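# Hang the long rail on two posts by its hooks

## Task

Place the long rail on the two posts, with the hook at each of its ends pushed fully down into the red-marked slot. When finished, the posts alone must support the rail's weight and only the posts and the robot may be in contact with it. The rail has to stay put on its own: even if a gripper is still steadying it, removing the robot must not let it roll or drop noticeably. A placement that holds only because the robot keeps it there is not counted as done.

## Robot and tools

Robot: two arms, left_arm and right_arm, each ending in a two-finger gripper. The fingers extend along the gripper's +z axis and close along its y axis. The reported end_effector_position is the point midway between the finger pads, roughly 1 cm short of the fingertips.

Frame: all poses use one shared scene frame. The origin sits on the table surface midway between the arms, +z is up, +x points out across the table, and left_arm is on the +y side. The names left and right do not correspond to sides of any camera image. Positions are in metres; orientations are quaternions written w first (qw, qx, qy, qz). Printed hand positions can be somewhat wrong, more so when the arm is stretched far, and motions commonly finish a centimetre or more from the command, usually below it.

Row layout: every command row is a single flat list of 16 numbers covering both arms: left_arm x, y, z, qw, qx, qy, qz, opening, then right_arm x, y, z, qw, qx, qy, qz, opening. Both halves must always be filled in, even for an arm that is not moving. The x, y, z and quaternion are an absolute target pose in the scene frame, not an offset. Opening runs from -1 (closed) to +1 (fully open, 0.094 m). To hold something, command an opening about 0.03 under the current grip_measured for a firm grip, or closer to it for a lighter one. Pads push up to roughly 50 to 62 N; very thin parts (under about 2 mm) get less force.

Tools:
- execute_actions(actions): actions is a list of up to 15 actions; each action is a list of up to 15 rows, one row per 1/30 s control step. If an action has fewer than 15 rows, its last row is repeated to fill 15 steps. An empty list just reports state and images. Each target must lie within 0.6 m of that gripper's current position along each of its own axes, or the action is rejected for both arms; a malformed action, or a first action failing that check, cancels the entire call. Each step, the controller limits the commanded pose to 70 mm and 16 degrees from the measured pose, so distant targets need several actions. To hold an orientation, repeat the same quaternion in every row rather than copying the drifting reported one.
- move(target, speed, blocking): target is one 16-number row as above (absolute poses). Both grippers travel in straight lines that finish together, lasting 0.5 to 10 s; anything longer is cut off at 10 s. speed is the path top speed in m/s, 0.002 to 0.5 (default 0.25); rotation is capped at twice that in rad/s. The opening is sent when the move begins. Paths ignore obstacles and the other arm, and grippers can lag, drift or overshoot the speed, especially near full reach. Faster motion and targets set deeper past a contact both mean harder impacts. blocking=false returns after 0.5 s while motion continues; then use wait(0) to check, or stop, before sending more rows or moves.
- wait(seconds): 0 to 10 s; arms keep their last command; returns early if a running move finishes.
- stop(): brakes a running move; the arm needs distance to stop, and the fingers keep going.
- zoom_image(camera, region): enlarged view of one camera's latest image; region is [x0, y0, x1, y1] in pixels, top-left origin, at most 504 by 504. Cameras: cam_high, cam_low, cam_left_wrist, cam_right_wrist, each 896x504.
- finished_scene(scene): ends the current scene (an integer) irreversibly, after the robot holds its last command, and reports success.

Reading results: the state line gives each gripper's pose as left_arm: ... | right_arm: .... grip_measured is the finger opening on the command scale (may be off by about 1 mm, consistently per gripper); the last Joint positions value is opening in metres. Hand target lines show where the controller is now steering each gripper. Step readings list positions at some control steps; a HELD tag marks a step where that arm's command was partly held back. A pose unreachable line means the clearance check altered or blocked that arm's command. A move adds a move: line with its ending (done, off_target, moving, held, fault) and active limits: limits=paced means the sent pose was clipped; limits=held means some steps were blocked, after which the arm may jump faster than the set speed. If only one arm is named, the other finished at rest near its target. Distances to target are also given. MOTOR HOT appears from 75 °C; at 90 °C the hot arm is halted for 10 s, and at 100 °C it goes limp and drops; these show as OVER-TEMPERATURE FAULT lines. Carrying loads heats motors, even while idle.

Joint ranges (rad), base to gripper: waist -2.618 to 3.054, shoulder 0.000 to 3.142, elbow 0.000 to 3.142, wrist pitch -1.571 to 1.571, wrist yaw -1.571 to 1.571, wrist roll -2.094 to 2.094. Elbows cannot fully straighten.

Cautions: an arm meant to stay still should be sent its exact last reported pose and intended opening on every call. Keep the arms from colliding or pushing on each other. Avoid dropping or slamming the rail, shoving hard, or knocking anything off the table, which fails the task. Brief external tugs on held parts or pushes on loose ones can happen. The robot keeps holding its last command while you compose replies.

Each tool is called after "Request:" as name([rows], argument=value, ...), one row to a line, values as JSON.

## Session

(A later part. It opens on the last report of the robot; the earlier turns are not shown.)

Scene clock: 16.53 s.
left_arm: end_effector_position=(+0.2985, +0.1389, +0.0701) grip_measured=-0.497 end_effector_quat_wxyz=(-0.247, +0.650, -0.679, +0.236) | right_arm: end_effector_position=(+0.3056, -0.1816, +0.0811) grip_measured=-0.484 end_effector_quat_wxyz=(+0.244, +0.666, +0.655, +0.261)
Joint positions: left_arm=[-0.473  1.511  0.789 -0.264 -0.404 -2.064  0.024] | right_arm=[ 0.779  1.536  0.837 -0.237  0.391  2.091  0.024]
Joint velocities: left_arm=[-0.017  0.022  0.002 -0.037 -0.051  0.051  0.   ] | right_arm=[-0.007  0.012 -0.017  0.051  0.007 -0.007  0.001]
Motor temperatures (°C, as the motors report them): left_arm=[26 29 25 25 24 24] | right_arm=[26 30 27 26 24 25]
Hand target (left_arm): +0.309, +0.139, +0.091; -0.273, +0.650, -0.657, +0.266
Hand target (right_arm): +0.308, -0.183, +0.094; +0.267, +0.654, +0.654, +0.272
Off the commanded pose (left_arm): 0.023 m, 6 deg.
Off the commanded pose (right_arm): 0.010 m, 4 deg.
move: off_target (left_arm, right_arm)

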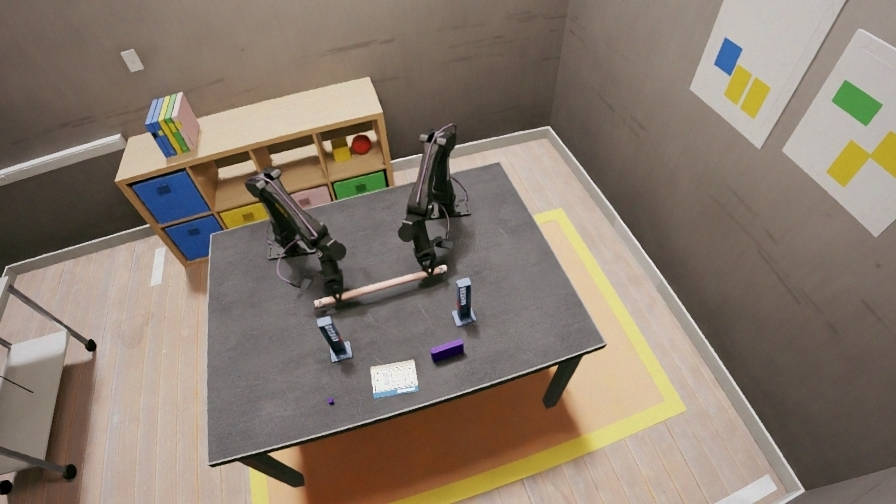

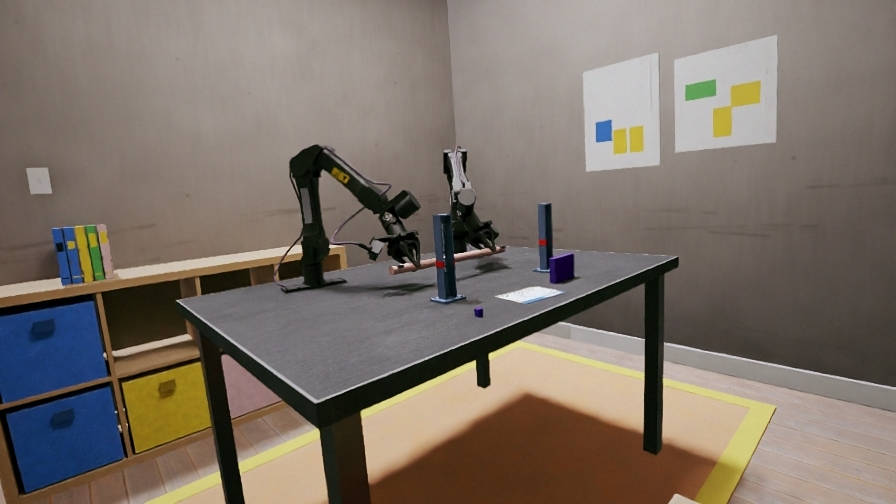

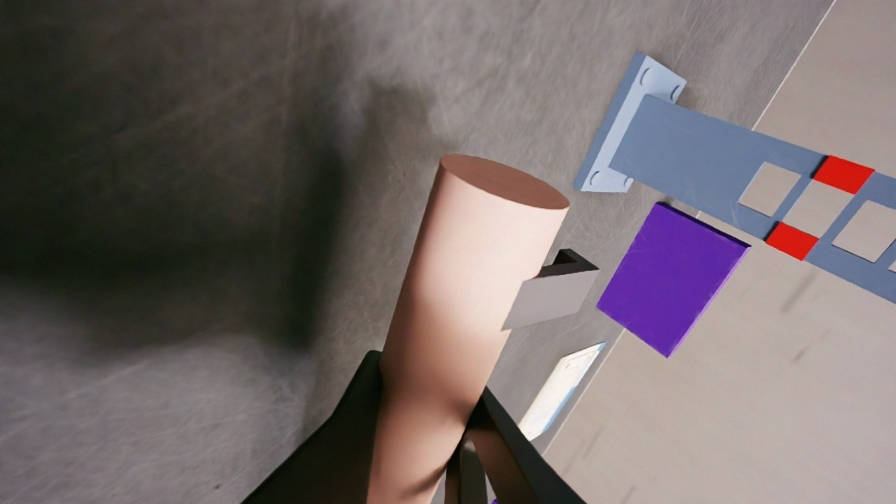

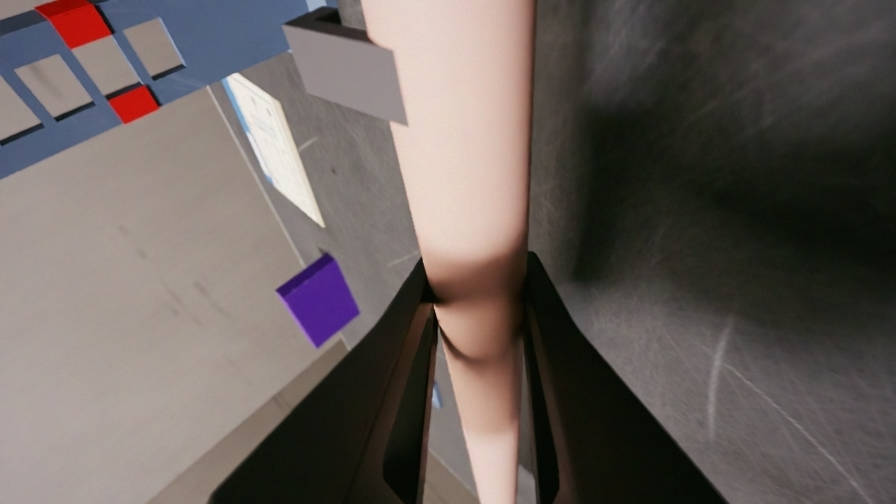

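Request:
move(target=[0.40,0.138,0.115,-0.299,0.641,-0.641,0.299,-0.55,0.395,-0.183,0.105,0.299,0.641,0.641,0.299,-0.54], speed=0.08)

Request:
zoom_image(camera="cam_low", region=[390, 220, 570, 310])

Request:
zoom_image(camera="cam_high", region=[290, 240, 490, 370])

Scene clock: 18.53 s.
left_arm: end_effector_position=(+0.3768, +0.1411, +0.0896) grip_measured=-0.497 end_effector_quat_wxyz=(-0.280, +0.636, -0.670, +0.261) | right_arm: end_effector_position=(+0.3834, -0.1809, +0.0942) grip_measured=-0.484 end_effector_quat_wxyz=(+0.274, +0.654, +0.640, +0.296)
Joint positions: left_arm=[-0.343  1.684  0.984 -0.162 -0.371 -1.909  0.024] | right_arm=[ 0.663  1.721  1.009 -0.09   0.355  1.965  0.024]
Joint velocities: left_arm=[ 0.002 -0.007  0.002 -0.037  0.022 -0.066 -0.   ] | right_arm=[-0.002  0.002 -0.002  0.037  0.051 -0.007 -0.001]
Motor temperatures (°C, as the motors report them): left_arm=[26 29 25 26 24 24] | right_arm=[26 30 27 26 24 25]
Hand target (left_arm): +0.398, +0.140, +0.117; -0.302, +0.639, -0.641, +0.299
Hand target (right_arm): +0.394, -0.184, +0.107; +0.300, +0.640, +0.641, +0.298
Off the commanded pose (left_arm): 0.035 m, 6 deg.
Off the commanded pose (right_arm): 0.016 m, 3 deg.
move: off_target (left_arm, right_arm)

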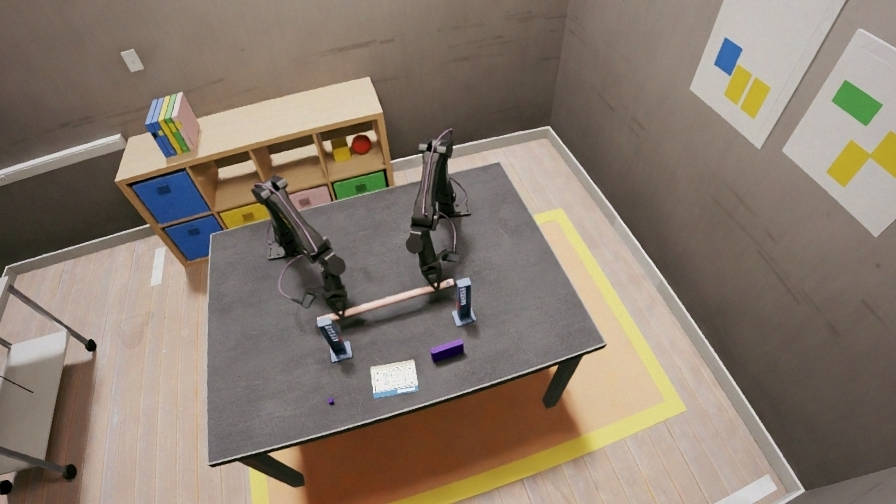

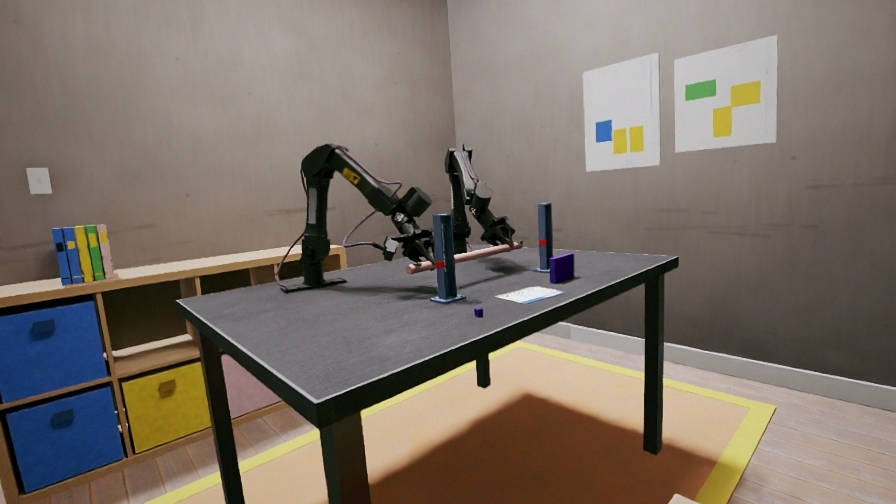

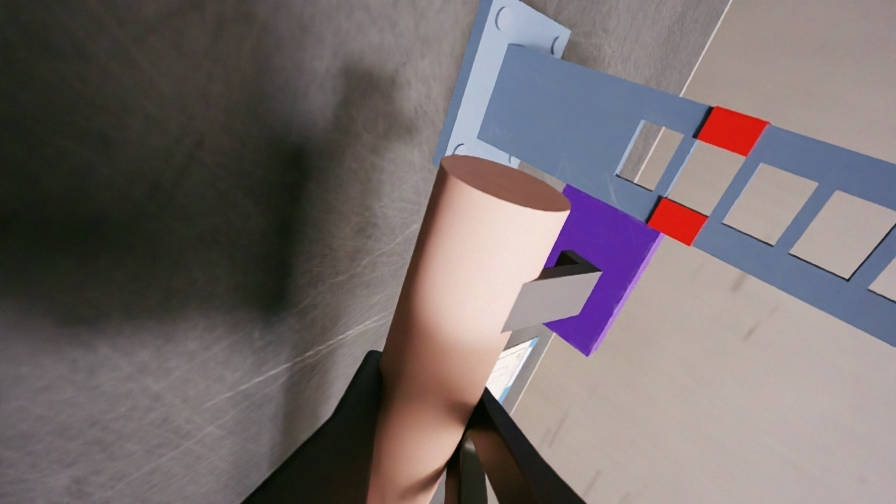

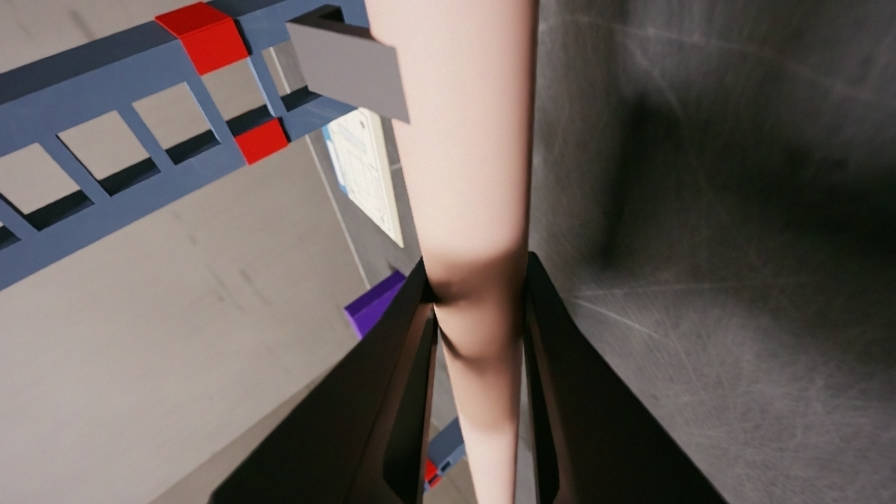

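Region (390, 220, 570, 310) of cam_low's 896x504 image, scaled by 2.800, with more detail than that image has.

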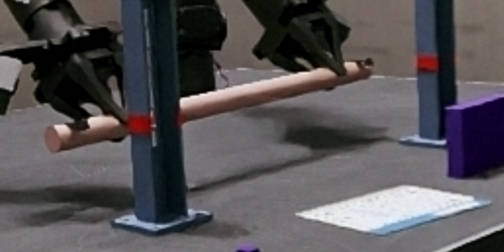

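Region (290, 240, 490, 370) of cam_high's 896x504 image, scaled by 2.520, with more detail than that image has; it fills the top 328 rows of this view, and the rest is white.

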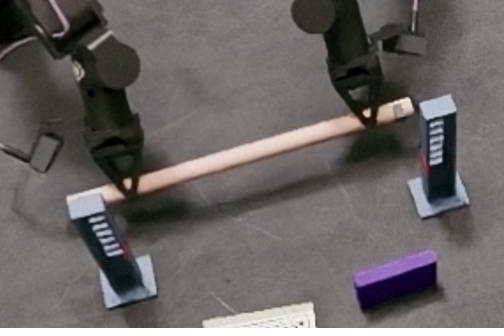

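Request:
move(target=[0.45,0.155,0.12,-0.299,0.641,-0.641,0.299,-0.55,0.445,-0.166,0.105,0.299,0.641,0.641,0.299,-0.54], speed=0.06)

Request:
zoom_image(camera="cam_low", region=[390, 220, 570, 310])

Request:
zoom_image(camera="cam_high", region=[290, 240, 490, 370])

Scene clock: 20.47 s.
left_arm: end_effector_position=(+0.4278, +0.1592, +0.0925) grip_measured=-0.498 end_effector_quat_wxyz=(-0.283, +0.637, -0.669, +0.257) | right_arm: end_effector_position=(+0.4356, -0.1630, +0.0941) grip_measured=-0.484 end_effector_quat_wxyz=(+0.274, +0.653, +0.638, +0.301)
Joint positions: left_arm=[-0.233  1.811  1.145 -0.169 -0.307 -1.821  0.024] | right_arm=[ 0.635  1.907  1.239 -0.118  0.332  1.945  0.024]
Joint velocities: left_arm=[-0.002  0.002 -0.002 -0.007 -0.051 -0.022 -0.001] | right_arm=[-0.017 -0.002 -0.012  0.022  0.066  0.066 -0.   ]
Motor temperatures (°C, as the motors report them): left_arm=[26 29 26 26 24 24] | right_arm=[26 30 28 26 24 25]
Hand target (left_arm): +0.448, +0.157, +0.122; -0.301, +0.640, -0.641, +0.299
Hand target (right_arm): +0.444, -0.166, +0.106; +0.299, +0.641, +0.641, +0.299
Off the commanded pose (left_arm): 0.036 m, 6 deg.
Off the commanded pose (right_arm): 0.015 m, 3 deg.
move: off_target (left_arm, right_arm)

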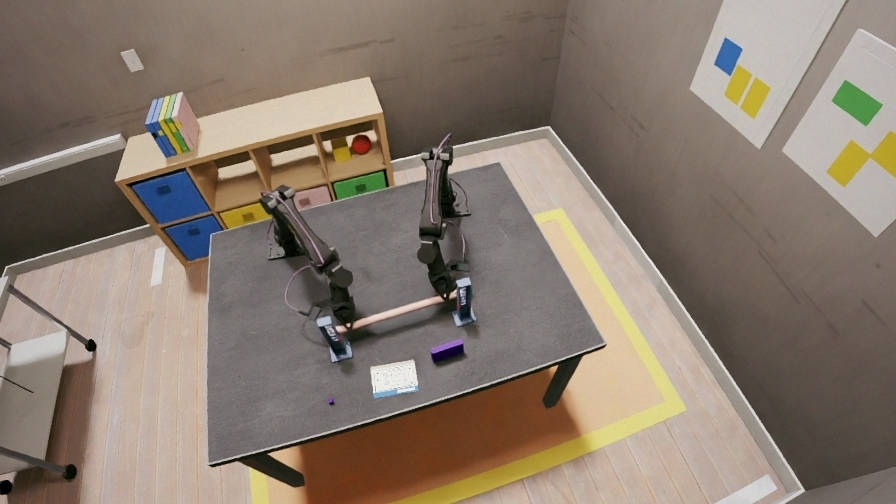

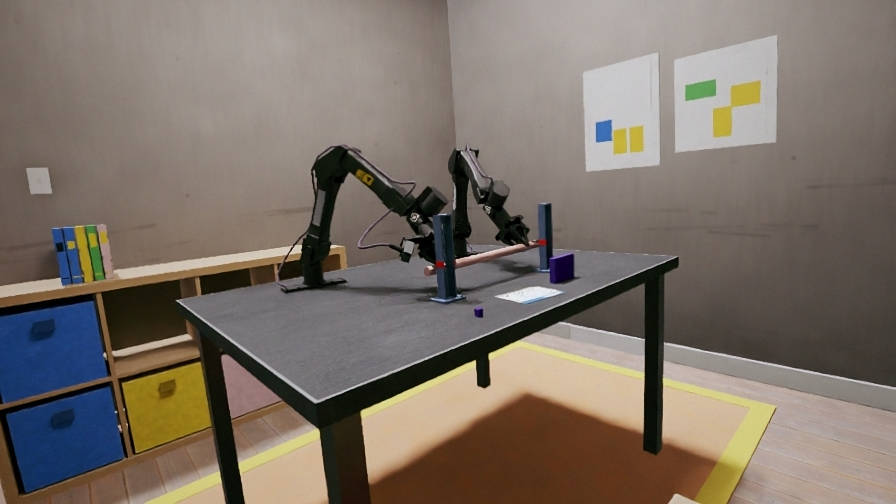

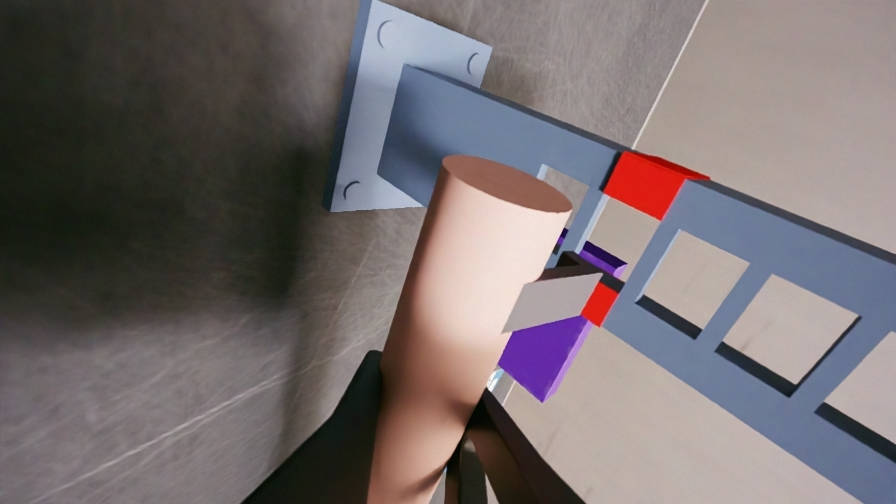

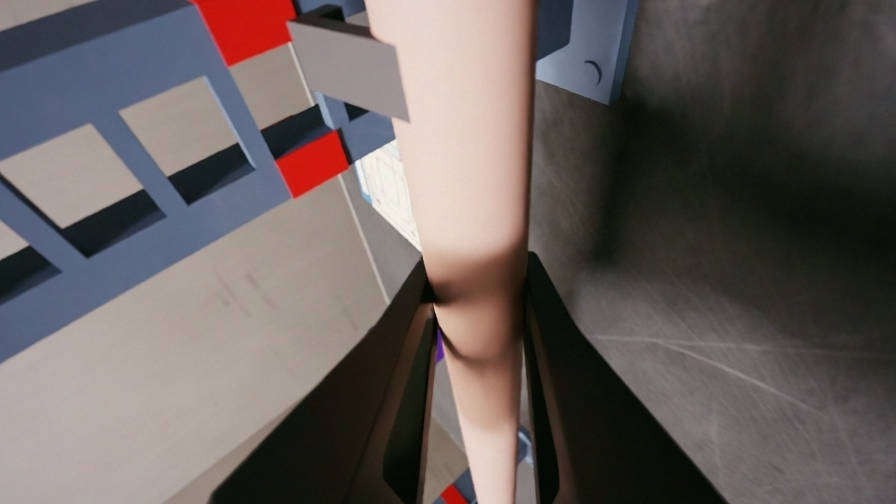

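Region (390, 220, 570, 310) of cam_low's 896x504 image, scaled by 2.800, with more detail than that image has.

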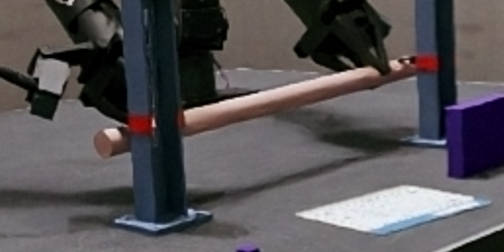

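Region (290, 240, 490, 370) of cam_high's 896x504 image, scaled by 2.520, with more detail than that image has; it fills the top 328 rows of this view, and the rest is white.

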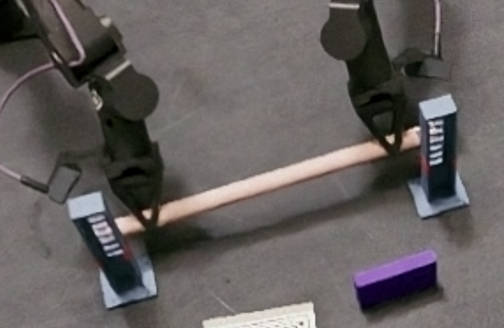

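Request:
move(target=[0.462,0.166,0.12,-0.299,0.641,-0.641,0.299,-0.55,0.457,-0.155,0.11,0.299,0.641,0.641,0.299,-0.54], speed=0.03)

Request:
zoom_image(camera="cam_low", region=[410, 225, 560, 290])

Scene clock: 22.77 s.
left_arm: end_effector_position=(+0.4356, +0.1651, +0.0874) grip_measured=-0.498 end_effector_quat_wxyz=(-0.272, +0.636, -0.675, +0.256) | right_arm: end_effector_position=(+0.4410, -0.1577, +0.0897) grip_measured=-0.484 end_effector_quat_wxyz=(+0.261, +0.659, +0.645, +0.286)
Joint positions: left_arm=[-0.199  1.838  1.17  -0.175 -0.264 -1.795  0.024] | right_arm=[ 0.635  1.952  1.316 -0.194  0.319  1.957  0.024]
Joint velocities: left_arm=[-0.012 -0.012 -0.007 -0.007  0.022 -0.037 -0.001] | right_arm=[ 0.002 -0.007 -0.007  0.022 -0.022  0.037  0.   ]
Motor temperatures (°C, as the motors report them): left_arm=[26 29 26 26 24 24] | right_arm=[26 31 28 27 24 25]
Hand target (left_arm): +0.459, +0.167, +0.122; -0.300, +0.640, -0.641, +0.299
Hand target (right_arm): +0.455, -0.155, +0.111; +0.298, +0.642, +0.640, +0.299
Off the commanded pose (left_arm): 0.042 m, 7 deg.
Off the commanded pose (right_arm): 0.026 m, 5 deg.
move: off_target (left_arm, right_arm)

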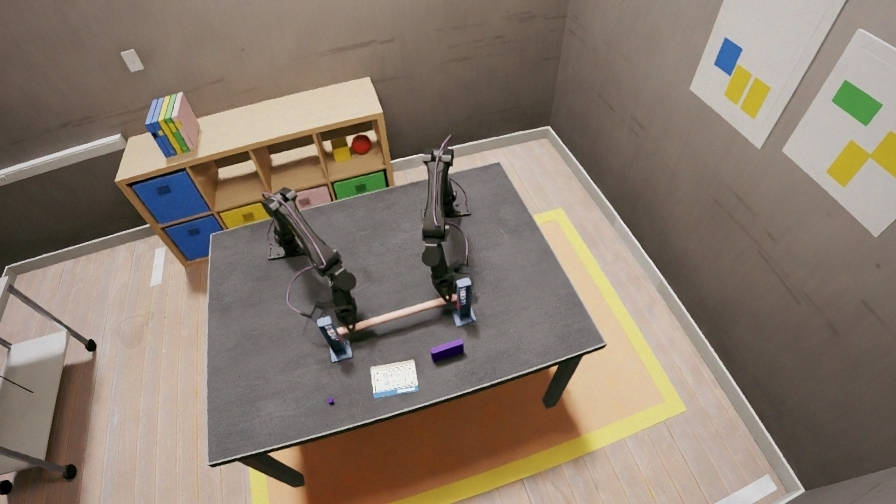

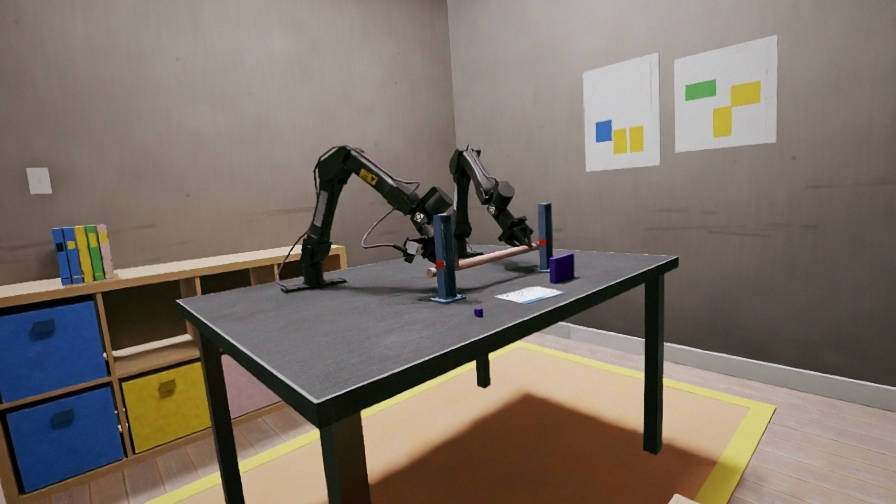

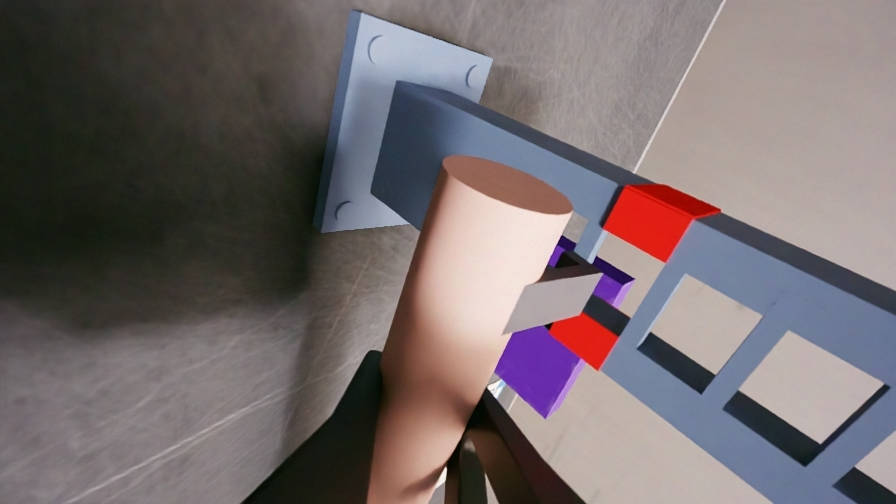

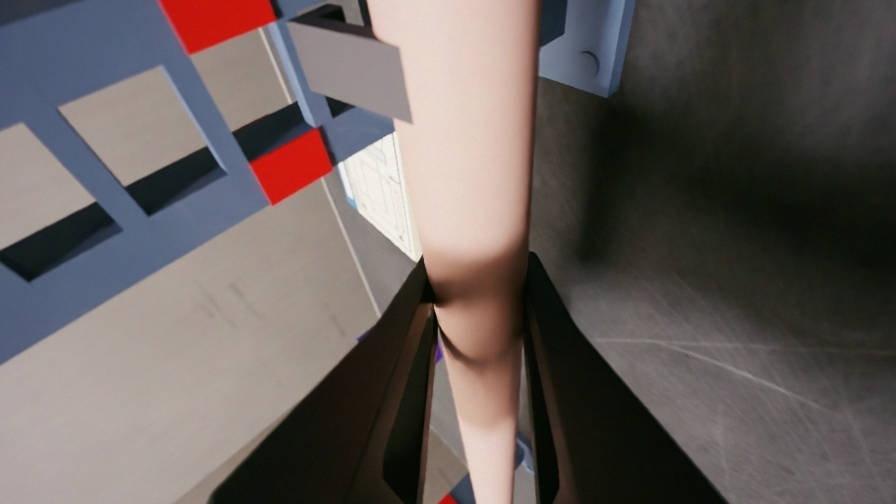

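Region (410, 225, 560, 290) of cam_low's 896x504 image, scaled by 3.360, with more detail than that image has; it fills the top 218 rows of this view, and the rest is white.

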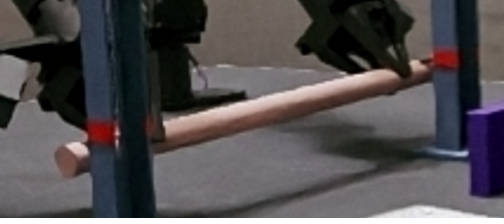

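Request:
move(target=[0.458,0.171,0.132,-0.32,0.63,-0.63,0.32,-0.55,0.453,-0.15,0.124,0.32,0.63,0.63,0.32,-0.54], speed=0.04)

Request:
zoom_image(camera="cam_low", region=[410, 225, 560, 290])

Scene clock: 25.43 s.
left_arm: end_effector_position=(+0.4369, +0.1668, +0.0889) grip_measured=-0.498 end_effector_quat_wxyz=(-0.282, +0.630, -0.673, +0.267) | right_arm: end_effector_position=(+0.4410, -0.1557, +0.0922) grip_measured=-0.484 end_effector_quat_wxyz=(+0.280, +0.658, +0.638, +0.287)
Joint positions: left_arm=[-0.195  1.826  1.136 -0.119 -0.265 -1.78   0.024] | right_arm=[ 0.655  1.952  1.307 -0.17   0.368  1.964  0.024]
Joint velocities: left_arm=[ 0.002 -0.017 -0.032 -0.007  0.022  0.066  0.   ] | right_arm=[-0.002 -0.002 -0.022  0.007 -0.066 -0.007 -0.   ]
Motor temperatures (°C, as the motors report them): left_arm=[26 30 26 27 24 24] | right_arm=[26 31 28 27 25 25]
Hand target (left_arm): +0.455, +0.172, +0.133; -0.321, +0.630, -0.631, +0.318
Hand target (right_arm): +0.450, -0.151, +0.125; +0.318, +0.633, +0.630, +0.318
Off the commanded pose (left_arm): 0.048 m, 9 deg.
Off the commanded pose (right_arm): 0.035 m, 7 deg.
move: off_target (left_arm, right_arm)

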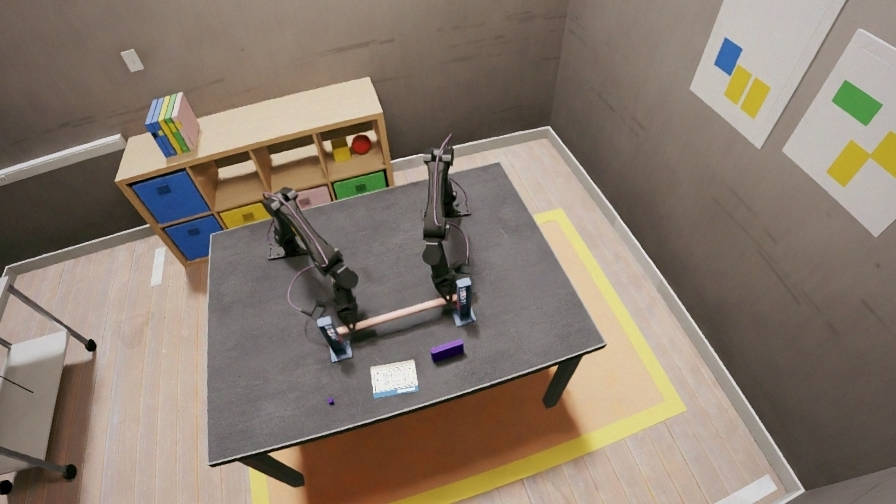

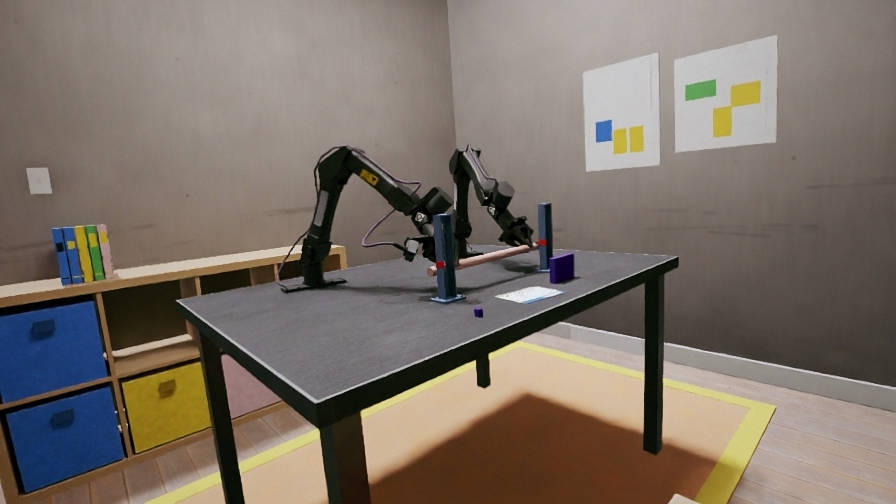

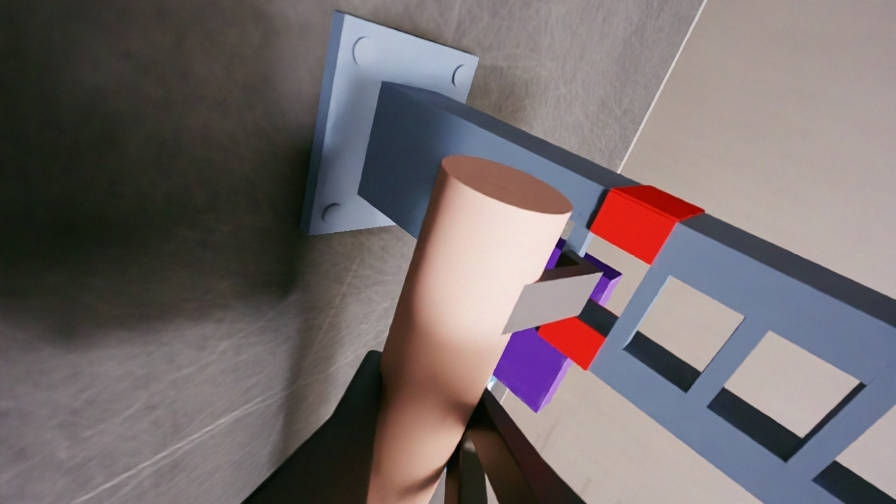

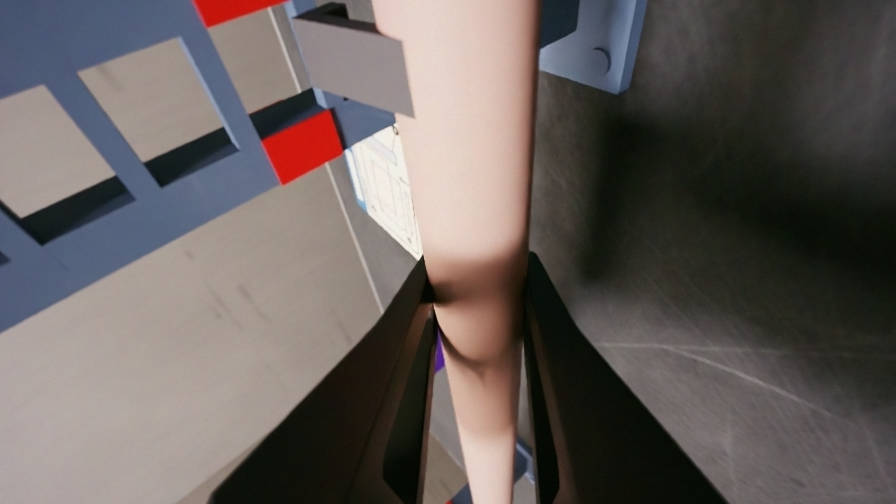

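Region (410, 225, 560, 290) of cam_low's 896x504 image, scaled by 3.360, with more detail than that image has; it fills the top 218 rows of this view, and the rest is white.

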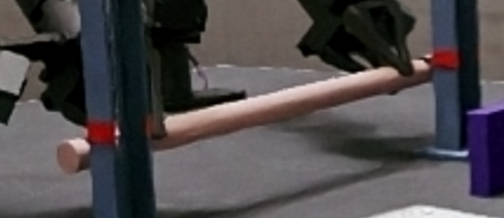

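Request:
move(target=[0.435,0.171,0.125,-0.32,0.63,-0.63,0.32,-0.55,0.428,-0.15,0.115,0.32,0.63,0.63,0.32,-0.54], speed=0.04)

Scene clock: 27.73 s.
left_arm: end_effector_position=(+0.4222, +0.1727, +0.0913) grip_measured=-0.498 end_effector_quat_wxyz=(-0.291, +0.630, -0.664, +0.279) | right_arm: end_effector_position=(+0.4273, -0.1500, +0.0978) grip_measured=-0.484 end_effector_quat_wxyz=(+0.291, +0.648, +0.631, +0.313)
Joint positions: left_arm=[-0.2    1.759  1.037 -0.058 -0.277 -1.787  0.024] | right_arm=[ 0.686  1.893  1.203 -0.068  0.392  1.967  0.024]
Joint velocities: left_arm=[-0.002 -0.007  0.007 -0.037 -0.037 -0.007  0.001] | right_arm=[-0.002  0.002 -0.002 -0.022  0.081 -0.037 -0.   ]
Motor temperatures (°C, as the motors report them): left_arm=[26 31 26 28 24 24] | right_arm=[26 32 28 28 25 25]
Hand target (left_arm): +0.433, +0.172, +0.125; -0.320, +0.631, -0.631, +0.319
Hand target (right_arm): +0.427, -0.150, +0.115; +0.318, +0.632, +0.630, +0.320
Off the commanded pose (left_arm): 0.036 m, 7 deg.
Off the commanded pose (right_arm): 0.017 m, 4 deg.
move: off_target (left_arm, right_arm)

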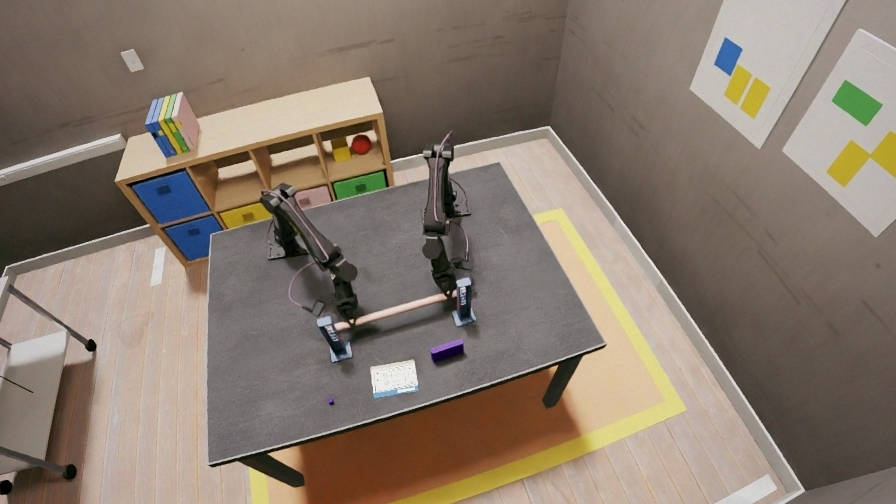

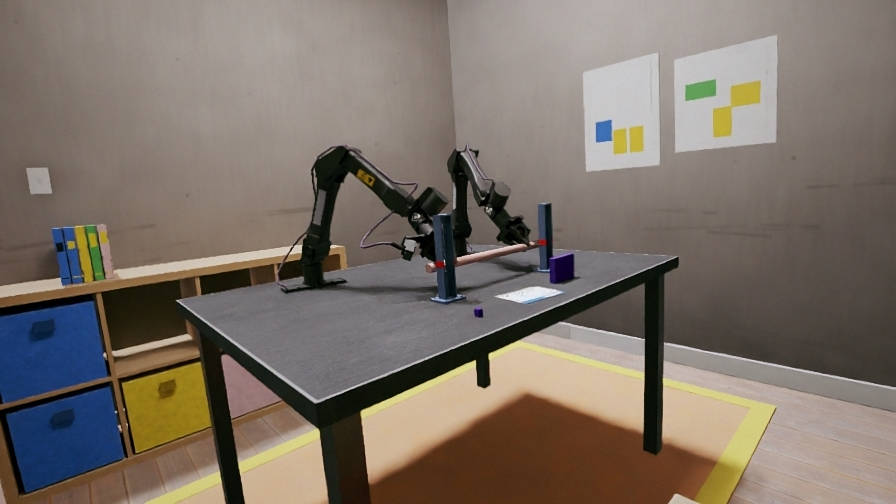

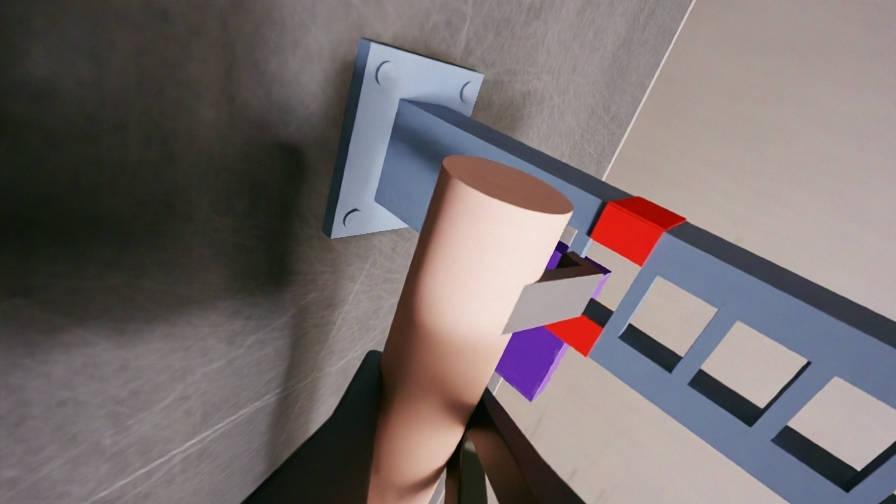

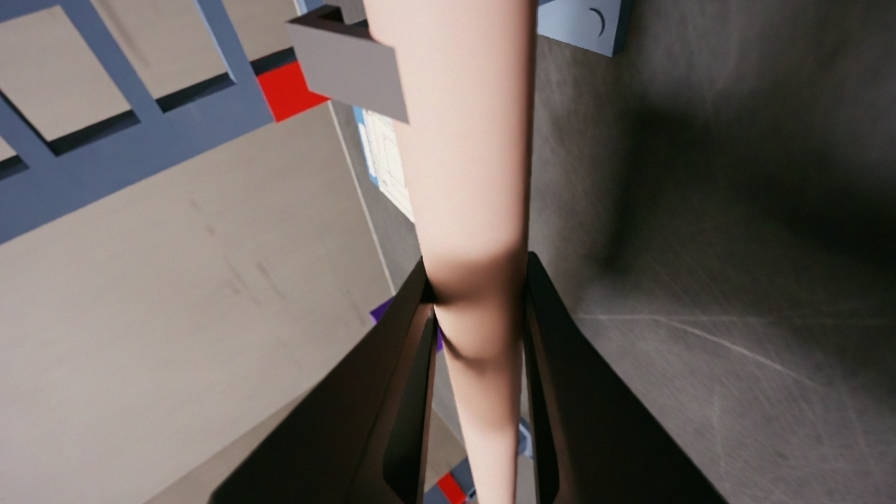

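Request:
move(target=[0.442,0.168,0.14,-0.32,0.63,-0.63,0.32,-0.55,0.434,-0.154,0.128,0.32,0.63,0.63,0.32,-0.54], speed=0.03)

Request:
zoom_image(camera="cam_low", region=[410, 225, 560, 290])

Scene clock: 30.20 s.
left_arm: end_effector_position=(+0.4233, +0.1722, +0.0953) grip_measured=-0.498 end_effector_quat_wxyz=(-0.289, +0.629, -0.667, +0.274) | right_arm: end_effector_position=(+0.4250, -0.1506, +0.1012) grip_measured=-0.484 end_effector_quat_wxyz=(+0.288, +0.648, +0.632, +0.312)
Joint positions: left_arm=[-0.2    1.759  1.062 -0.092 -0.277 -1.783  0.024] | right_arm=[ 0.686  1.879  1.203 -0.085  0.387  1.969  0.024]
Joint velocities: left_arm=[-0.007 -0.012 -0.002 -0.022 -0.081  0.007 -0.   ] | right_arm=[ 0.017  0.007  0.002 -0.051  0.051 -0.007 -0.   ]
Motor temperatures (°C, as the motors report them): left_arm=[26 31 26 28 24 24] | right_arm=[26 32 28 28 25 25]
Hand target (left_arm): +0.439, +0.169, +0.141; -0.320, +0.630, -0.631, +0.320
Hand target (right_arm): +0.433, -0.155, +0.128; +0.320, +0.631, +0.630, +0.320
Off the commanded pose (left_arm): 0.049 m, 8 deg.
Off the commanded pose (right_arm): 0.029 m, 4 deg.
move: off_target (left_arm, right_arm)

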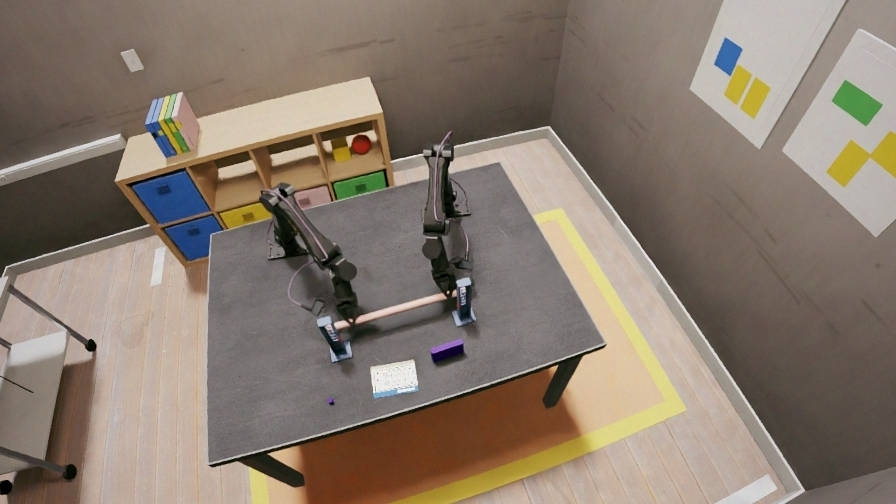

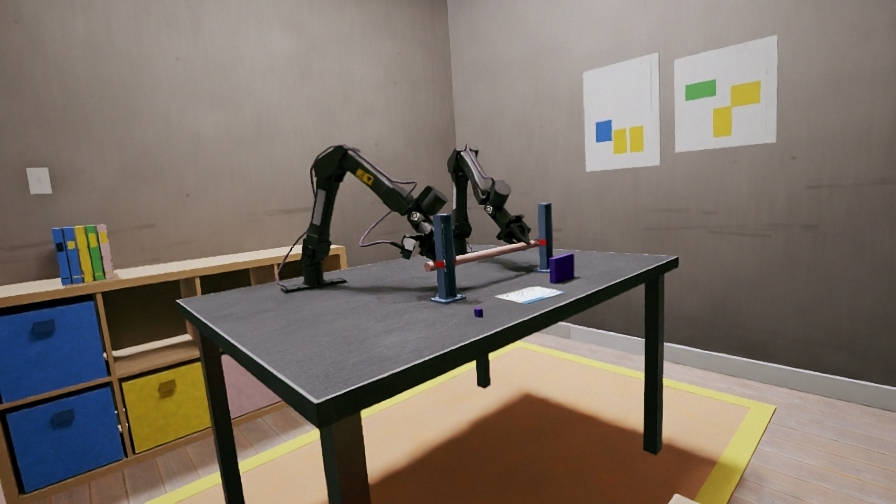

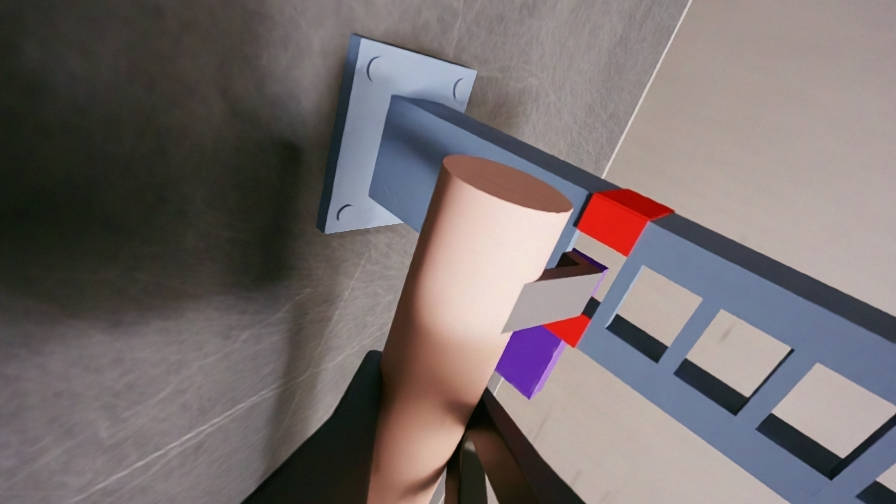

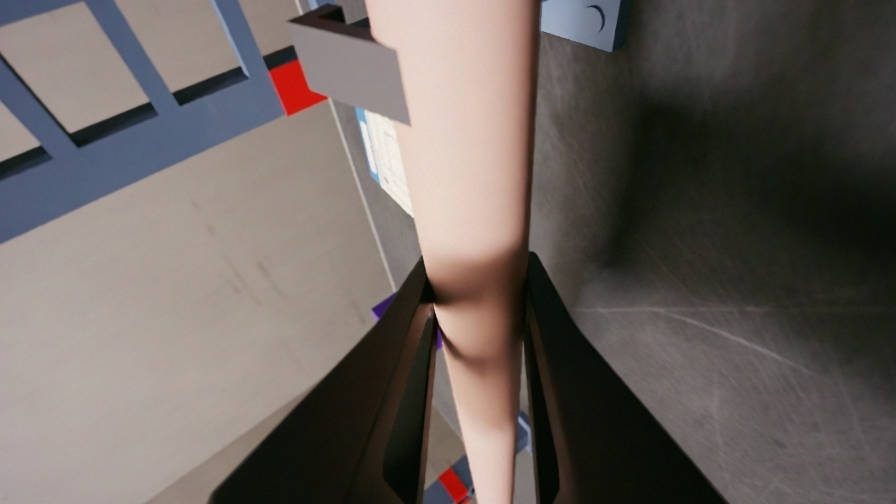

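Region (410, 225, 560, 290) of cam_low's 896x504 image, scaled by 3.360, with more detail than that image has; it fills the top 218 rows of this view, and the rest is white.

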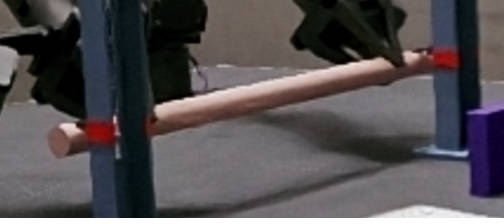

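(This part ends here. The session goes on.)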